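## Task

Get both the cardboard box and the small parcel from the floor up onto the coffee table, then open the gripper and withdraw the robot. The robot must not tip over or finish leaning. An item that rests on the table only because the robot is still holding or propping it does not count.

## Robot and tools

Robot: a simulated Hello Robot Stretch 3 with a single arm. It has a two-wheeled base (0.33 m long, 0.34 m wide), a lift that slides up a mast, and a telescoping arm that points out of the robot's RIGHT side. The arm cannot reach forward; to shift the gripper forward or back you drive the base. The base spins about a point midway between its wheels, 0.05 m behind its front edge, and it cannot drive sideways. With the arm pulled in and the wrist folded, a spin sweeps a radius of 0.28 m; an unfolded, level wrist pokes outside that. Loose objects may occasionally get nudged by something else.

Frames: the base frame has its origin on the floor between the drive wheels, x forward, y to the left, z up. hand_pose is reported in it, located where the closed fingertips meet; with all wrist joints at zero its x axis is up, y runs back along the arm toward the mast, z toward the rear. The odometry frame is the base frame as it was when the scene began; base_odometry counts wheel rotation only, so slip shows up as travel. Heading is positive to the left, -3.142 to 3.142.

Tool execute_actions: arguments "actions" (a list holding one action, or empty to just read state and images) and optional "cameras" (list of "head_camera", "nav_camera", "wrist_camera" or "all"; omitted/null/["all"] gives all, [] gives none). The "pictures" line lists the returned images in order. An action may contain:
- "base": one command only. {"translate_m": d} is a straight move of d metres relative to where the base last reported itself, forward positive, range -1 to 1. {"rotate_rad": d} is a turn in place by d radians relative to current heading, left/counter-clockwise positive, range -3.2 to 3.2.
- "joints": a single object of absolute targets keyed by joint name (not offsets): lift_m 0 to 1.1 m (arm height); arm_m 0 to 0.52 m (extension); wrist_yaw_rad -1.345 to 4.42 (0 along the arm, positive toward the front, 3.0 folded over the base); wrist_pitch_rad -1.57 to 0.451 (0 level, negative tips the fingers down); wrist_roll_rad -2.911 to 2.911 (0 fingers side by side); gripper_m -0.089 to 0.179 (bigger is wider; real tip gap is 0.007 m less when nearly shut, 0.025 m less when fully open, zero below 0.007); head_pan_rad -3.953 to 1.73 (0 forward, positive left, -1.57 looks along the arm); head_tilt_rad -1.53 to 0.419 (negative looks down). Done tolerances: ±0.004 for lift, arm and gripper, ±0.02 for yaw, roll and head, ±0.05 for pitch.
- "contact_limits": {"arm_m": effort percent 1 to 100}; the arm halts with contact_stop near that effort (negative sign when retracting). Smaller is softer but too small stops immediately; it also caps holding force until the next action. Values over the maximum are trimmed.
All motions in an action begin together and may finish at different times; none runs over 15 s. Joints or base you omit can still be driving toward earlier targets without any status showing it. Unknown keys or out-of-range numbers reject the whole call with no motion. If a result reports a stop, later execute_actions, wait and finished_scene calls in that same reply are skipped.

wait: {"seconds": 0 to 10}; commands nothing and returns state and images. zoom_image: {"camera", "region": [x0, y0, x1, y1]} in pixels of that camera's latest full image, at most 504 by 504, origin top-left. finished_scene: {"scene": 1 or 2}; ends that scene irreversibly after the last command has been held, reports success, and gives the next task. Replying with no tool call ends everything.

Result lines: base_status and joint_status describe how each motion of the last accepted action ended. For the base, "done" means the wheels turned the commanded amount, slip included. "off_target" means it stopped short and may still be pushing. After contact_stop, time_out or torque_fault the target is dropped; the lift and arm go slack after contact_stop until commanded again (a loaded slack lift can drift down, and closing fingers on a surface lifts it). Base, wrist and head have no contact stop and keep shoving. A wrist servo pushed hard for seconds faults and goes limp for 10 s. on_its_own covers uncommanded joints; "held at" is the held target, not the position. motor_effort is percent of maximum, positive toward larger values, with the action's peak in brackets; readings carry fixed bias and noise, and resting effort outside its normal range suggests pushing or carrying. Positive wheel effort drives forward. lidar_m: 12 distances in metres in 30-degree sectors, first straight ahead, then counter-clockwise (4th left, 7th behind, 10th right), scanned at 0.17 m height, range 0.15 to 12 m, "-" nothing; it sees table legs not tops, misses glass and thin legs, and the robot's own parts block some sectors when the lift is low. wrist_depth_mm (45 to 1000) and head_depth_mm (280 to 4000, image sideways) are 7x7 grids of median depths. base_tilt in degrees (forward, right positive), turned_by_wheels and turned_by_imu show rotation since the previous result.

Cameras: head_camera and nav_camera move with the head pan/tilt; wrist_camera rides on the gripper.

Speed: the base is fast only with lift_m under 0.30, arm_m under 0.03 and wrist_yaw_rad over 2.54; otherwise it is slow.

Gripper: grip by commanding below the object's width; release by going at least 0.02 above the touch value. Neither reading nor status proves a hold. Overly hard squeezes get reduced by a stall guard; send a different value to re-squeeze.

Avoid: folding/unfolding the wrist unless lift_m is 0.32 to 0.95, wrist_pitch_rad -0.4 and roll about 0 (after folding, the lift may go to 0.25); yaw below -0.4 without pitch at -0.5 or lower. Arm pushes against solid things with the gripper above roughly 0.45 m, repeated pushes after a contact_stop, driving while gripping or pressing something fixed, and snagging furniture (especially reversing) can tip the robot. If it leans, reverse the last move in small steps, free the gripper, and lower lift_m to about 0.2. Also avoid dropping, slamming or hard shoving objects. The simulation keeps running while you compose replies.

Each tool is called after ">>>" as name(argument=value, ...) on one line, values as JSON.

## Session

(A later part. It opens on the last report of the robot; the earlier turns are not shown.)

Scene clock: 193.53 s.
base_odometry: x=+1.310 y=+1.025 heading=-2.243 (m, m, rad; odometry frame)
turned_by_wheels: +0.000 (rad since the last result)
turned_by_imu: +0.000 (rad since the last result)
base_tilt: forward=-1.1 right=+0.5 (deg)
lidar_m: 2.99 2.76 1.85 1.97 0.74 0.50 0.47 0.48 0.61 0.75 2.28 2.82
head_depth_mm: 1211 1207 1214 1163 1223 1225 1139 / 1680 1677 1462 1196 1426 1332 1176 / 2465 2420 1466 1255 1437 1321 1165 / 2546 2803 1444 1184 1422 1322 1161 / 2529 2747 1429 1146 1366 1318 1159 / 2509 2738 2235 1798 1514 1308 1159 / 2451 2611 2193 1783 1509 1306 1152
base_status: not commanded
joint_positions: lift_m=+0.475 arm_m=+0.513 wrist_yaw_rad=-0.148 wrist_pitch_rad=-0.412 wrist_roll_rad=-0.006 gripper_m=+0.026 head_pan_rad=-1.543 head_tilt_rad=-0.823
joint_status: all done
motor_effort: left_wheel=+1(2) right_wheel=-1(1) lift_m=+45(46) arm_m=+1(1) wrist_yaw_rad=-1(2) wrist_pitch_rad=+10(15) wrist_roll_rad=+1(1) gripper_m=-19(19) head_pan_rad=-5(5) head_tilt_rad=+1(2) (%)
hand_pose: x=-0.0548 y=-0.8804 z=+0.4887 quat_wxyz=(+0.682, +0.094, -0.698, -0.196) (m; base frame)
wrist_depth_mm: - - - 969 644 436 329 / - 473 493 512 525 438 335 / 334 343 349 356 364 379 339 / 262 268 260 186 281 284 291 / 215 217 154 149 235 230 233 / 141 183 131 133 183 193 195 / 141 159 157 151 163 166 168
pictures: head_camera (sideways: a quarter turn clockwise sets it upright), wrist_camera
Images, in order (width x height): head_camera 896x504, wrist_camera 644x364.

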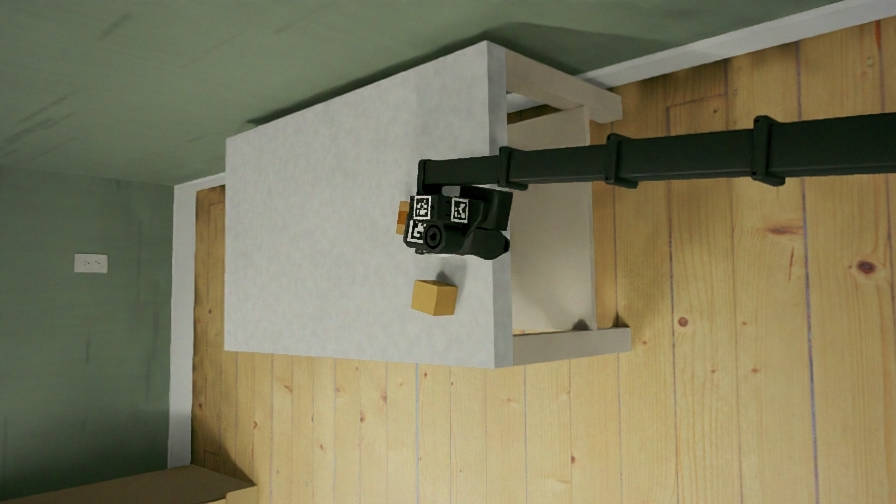

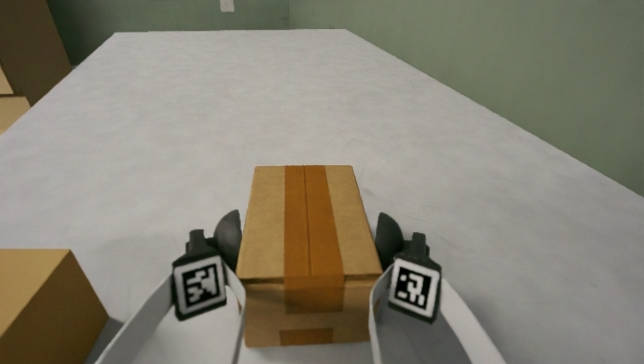

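>>> execute_actions(actions=[{"joints": {"gripper_m": 0.095, "lift_m": 0.472}}], cameras=["wrist_camera"])

Scene clock: 196.40 s.
base_odometry: x=+1.310 y=+1.025 heading=-2.243 (m, m, rad; odometry frame)
turned_by_wheels: +0.000 (rad since the last result)
turned_by_imu: +0.000 (rad since the last result)
base_tilt: forward=-1.0 right=+0.5 (deg)
lidar_m: 2.99 2.75 1.85 1.98 0.74 0.50 0.47 0.48 0.62 0.75 2.28 2.82
head_depth_mm: 1214 1214 1211 1163 1222 1229 1134 / 1671 1676 1459 1186 1429 1341 1175 / 2462 2402 1464 1254 1431 1331 1169 / 2551 2777 1450 1193 1423 1321 1163 / 2557 2763 1446 1145 1369 1311 1159 / 2523 2760 2218 1804 1515 1308 1146 / 2452 2590 2189 1773 1512 1304 1153
base_status: not commanded
joint_positions: lift_m=+0.472 arm_m=+0.513 wrist_yaw_rad=-0.148 wrist_pitch_rad=-0.411 wrist_roll_rad=-0.006 gripper_m=+0.095 head_pan_rad=-1.543 head_tilt_rad=-0.823
joint_status: all done
motor_effort: left_wheel=+2(3) right_wheel=-2(2) lift_m=+35(41) arm_m=+1(1) wrist_yaw_rad=-3(2) wrist_pitch_rad=+10(10) wrist_roll_rad=+1(1) gripper_m=+1(80) head_pan_rad=-4(5) head_tilt_rad=+1(2) (%)
hand_pose: x=-0.0548 y=-0.8806 z=+0.4864 quat_wxyz=(+0.682, +0.094, -0.699, -0.195) (m; base frame)
wrist_depth_mm: - - - 949 649 430 327 / - 476 481 505 523 445 332 / 331 336 342 351 365 368 338 / 261 263 256 183 274 283 289 / 212 214 160 150 231 224 230 / 140 186 134 134 177 191 193 / 140 156 154 151 162 164 166
pictures: wrist_camera
Images, in order (width x height): wrist_camera 644x364.

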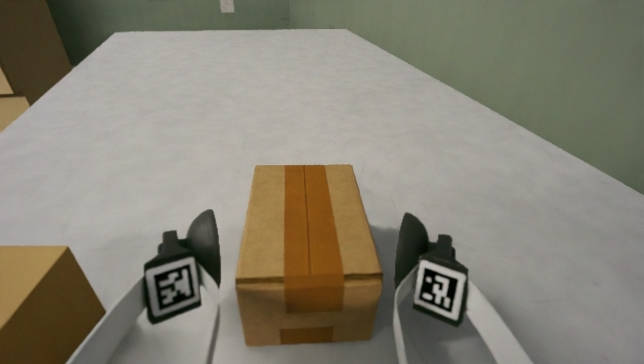

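>>> execute_actions(actions=[{"joints": {"wrist_pitch_rad": -0.05, "lift_m": 0.49, "arm_m": 0.485}}], cameras=["wrist_camera"])

Scene clock: 198.47 s.
base_odometry: x=+1.310 y=+1.025 heading=-2.243 (m, m, rad; odometry frame)
turned_by_wheels: +0.000 (rad since the last result)
turned_by_imu: +0.000 (rad since the last result)
base_tilt: forward=-1.0 right=+0.5 (deg)
lidar_m: 2.99 2.75 1.86 1.98 0.74 0.50 0.47 0.48 0.62 0.75 2.29 2.83
head_depth_mm: 1209 1217 1212 1166 1229 1230 1142 / 1663 1673 1455 1195 1428 1334 1167 / 2454 2418 1456 1251 1437 1327 1173 / 2538 2785 1455 1199 1429 1326 1161 / 2508 2748 1441 1141 1371 1309 1156 / 2521 2750 2215 1787 1514 1306 1147 / 2488 2635 2196 1786 1512 1306 1148
base_status: not commanded
joint_positions: lift_m=+0.490 arm_m=+0.485 wrist_yaw_rad=-0.148 wrist_pitch_rad=-0.074 wrist_roll_rad=-0.006 gripper_m=+0.095 head_pan_rad=-1.543 head_tilt_rad=-0.823
joint_status: all done
motor_effort: left_wheel=+2(2) right_wheel=-1(1) lift_m=+44(49) arm_m=-3(4) wrist_yaw_rad=-2(3) wrist_pitch_rad=+11(13) wrist_roll_rad=+1(1) gripper_m=+0(0) head_pan_rad=-5(4) head_tilt_rad=+3(2) (%)
hand_pose: x=-0.0589 y=-0.8812 z=+0.5857 quat_wxyz=(+0.705, -0.026, -0.704, -0.079) (m; base frame)
wrist_depth_mm: - - - - 634 442 337 / - - - - 655 434 330 / - - - - 666 449 339 / - 823 748 782 671 456 336 / - 471 506 495 543 449 340 / 358 366 358 363 368 389 343 / 277 275 269 226 290 292 294
pictures: wrist_camera
Images, in order (width x height): wrist_camera 644x364.

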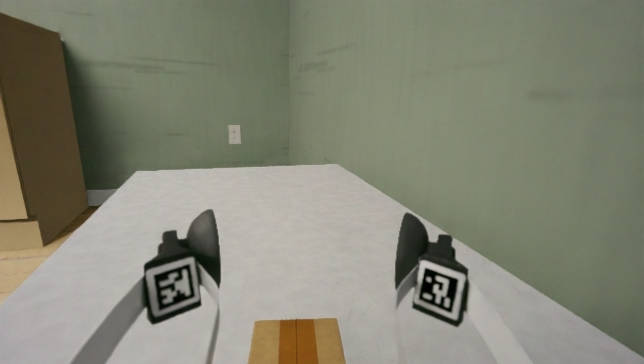

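>>> execute_actions(actions=[{"base": {"rotate_rad": 0.7}, "joints": {"wrist_yaw_rad": 1.2, "lift_m": 0.57, "arm_m": 0.385, "head_pan_rad": -2.25}}])

Scene clock: 201.43 s.
base_odometry: x=+1.310 y=+1.025 heading=-1.543 (m, m, rad; odometry frame)
turned_by_wheels: +0.700 (rad since the last result)
turned_by_imu: +0.711 (rad since the last result)
base_tilt: forward=-1.1 right=+0.5 (deg)
lidar_m: 2.58 1.86 1.32 0.62 0.48 0.47 0.50 0.74 0.75 2.33 3.34 3.00
head_depth_mm: 1216 1220 1215 1161 1223 1230 1144 / 1679 1677 1454 1191 1427 1337 1174 / 2487 2429 1461 1168 1434 1329 1173 / 2555 2801 1453 1171 1436 1326 1207 / 2507 2790 1442 1146 1379 1364 1131 / 2533 2759 2202 1803 1544 1282 1158 / 2459 2618 2181 1799 1468 1309 1149
base_status: done
joint_positions: lift_m=+0.570 arm_m=+0.385 wrist_yaw_rad=+1.197 wrist_pitch_rad=-0.072 wrist_roll_rad=-0.006 gripper_m=+0.095 head_pan_rad=-2.243 head_tilt_rad=-0.823
joint_status: all done
motor_effort: left_wheel=-2(7) right_wheel=+2(9) lift_m=+44(44) arm_m=-4(5) wrist_yaw_rad=+3(6) wrist_pitch_rad=+10(11) wrist_roll_rad=+1(1) gripper_m=+0(1) head_pan_rad=-5(58) head_tilt_rad=+2(1) (%)
hand_pose: x=+0.2149 y=-0.6230 z=+0.6661 quat_wxyz=(+0.600, +0.418, -0.567, +0.378) (m; base frame)
wrist_depth_mm: - - - - - - - / - - - - - - - / - - - - - - - / - - - - - - - / - - - - - - - / - - - - - - - / 969 - - - - - -
pictures: head_camera (sideways: a quarter turn clockwise sets it upright), nav_camera (sideways: a quarter turn counterclockwise sets it upright), wrist_camera
Images, in order (width x height): head_camera 896x504, nav_camera 672x504, wrist_camera 644x364.

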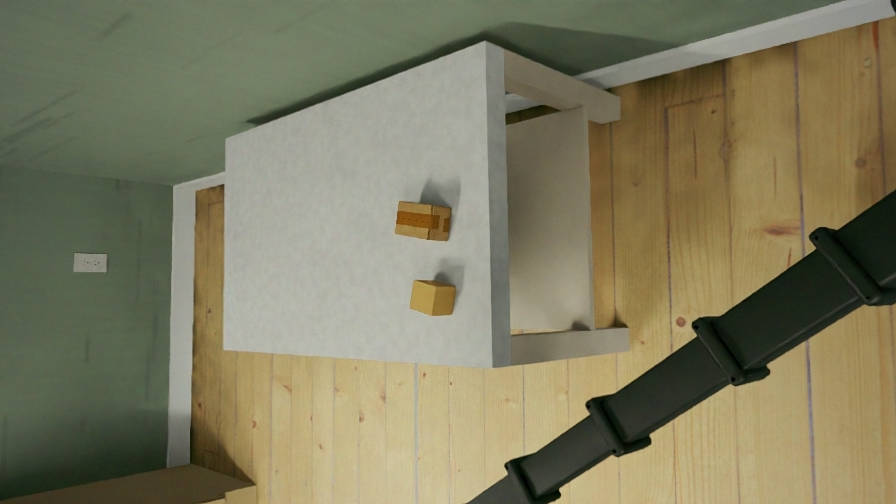

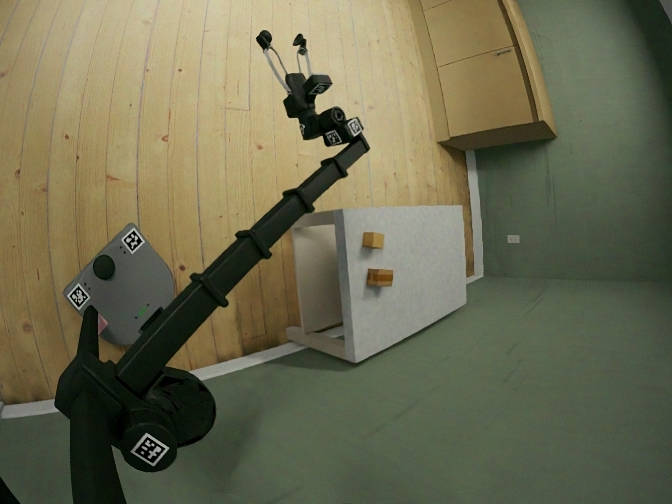

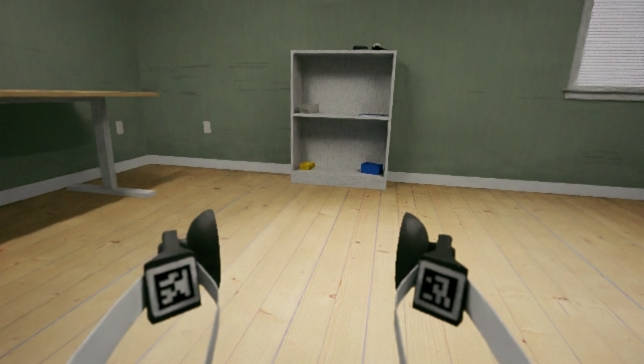

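Both objects are on the table and the robot is clear.

>>> finished_scene(scene=2)

The scene is finished: the task was done.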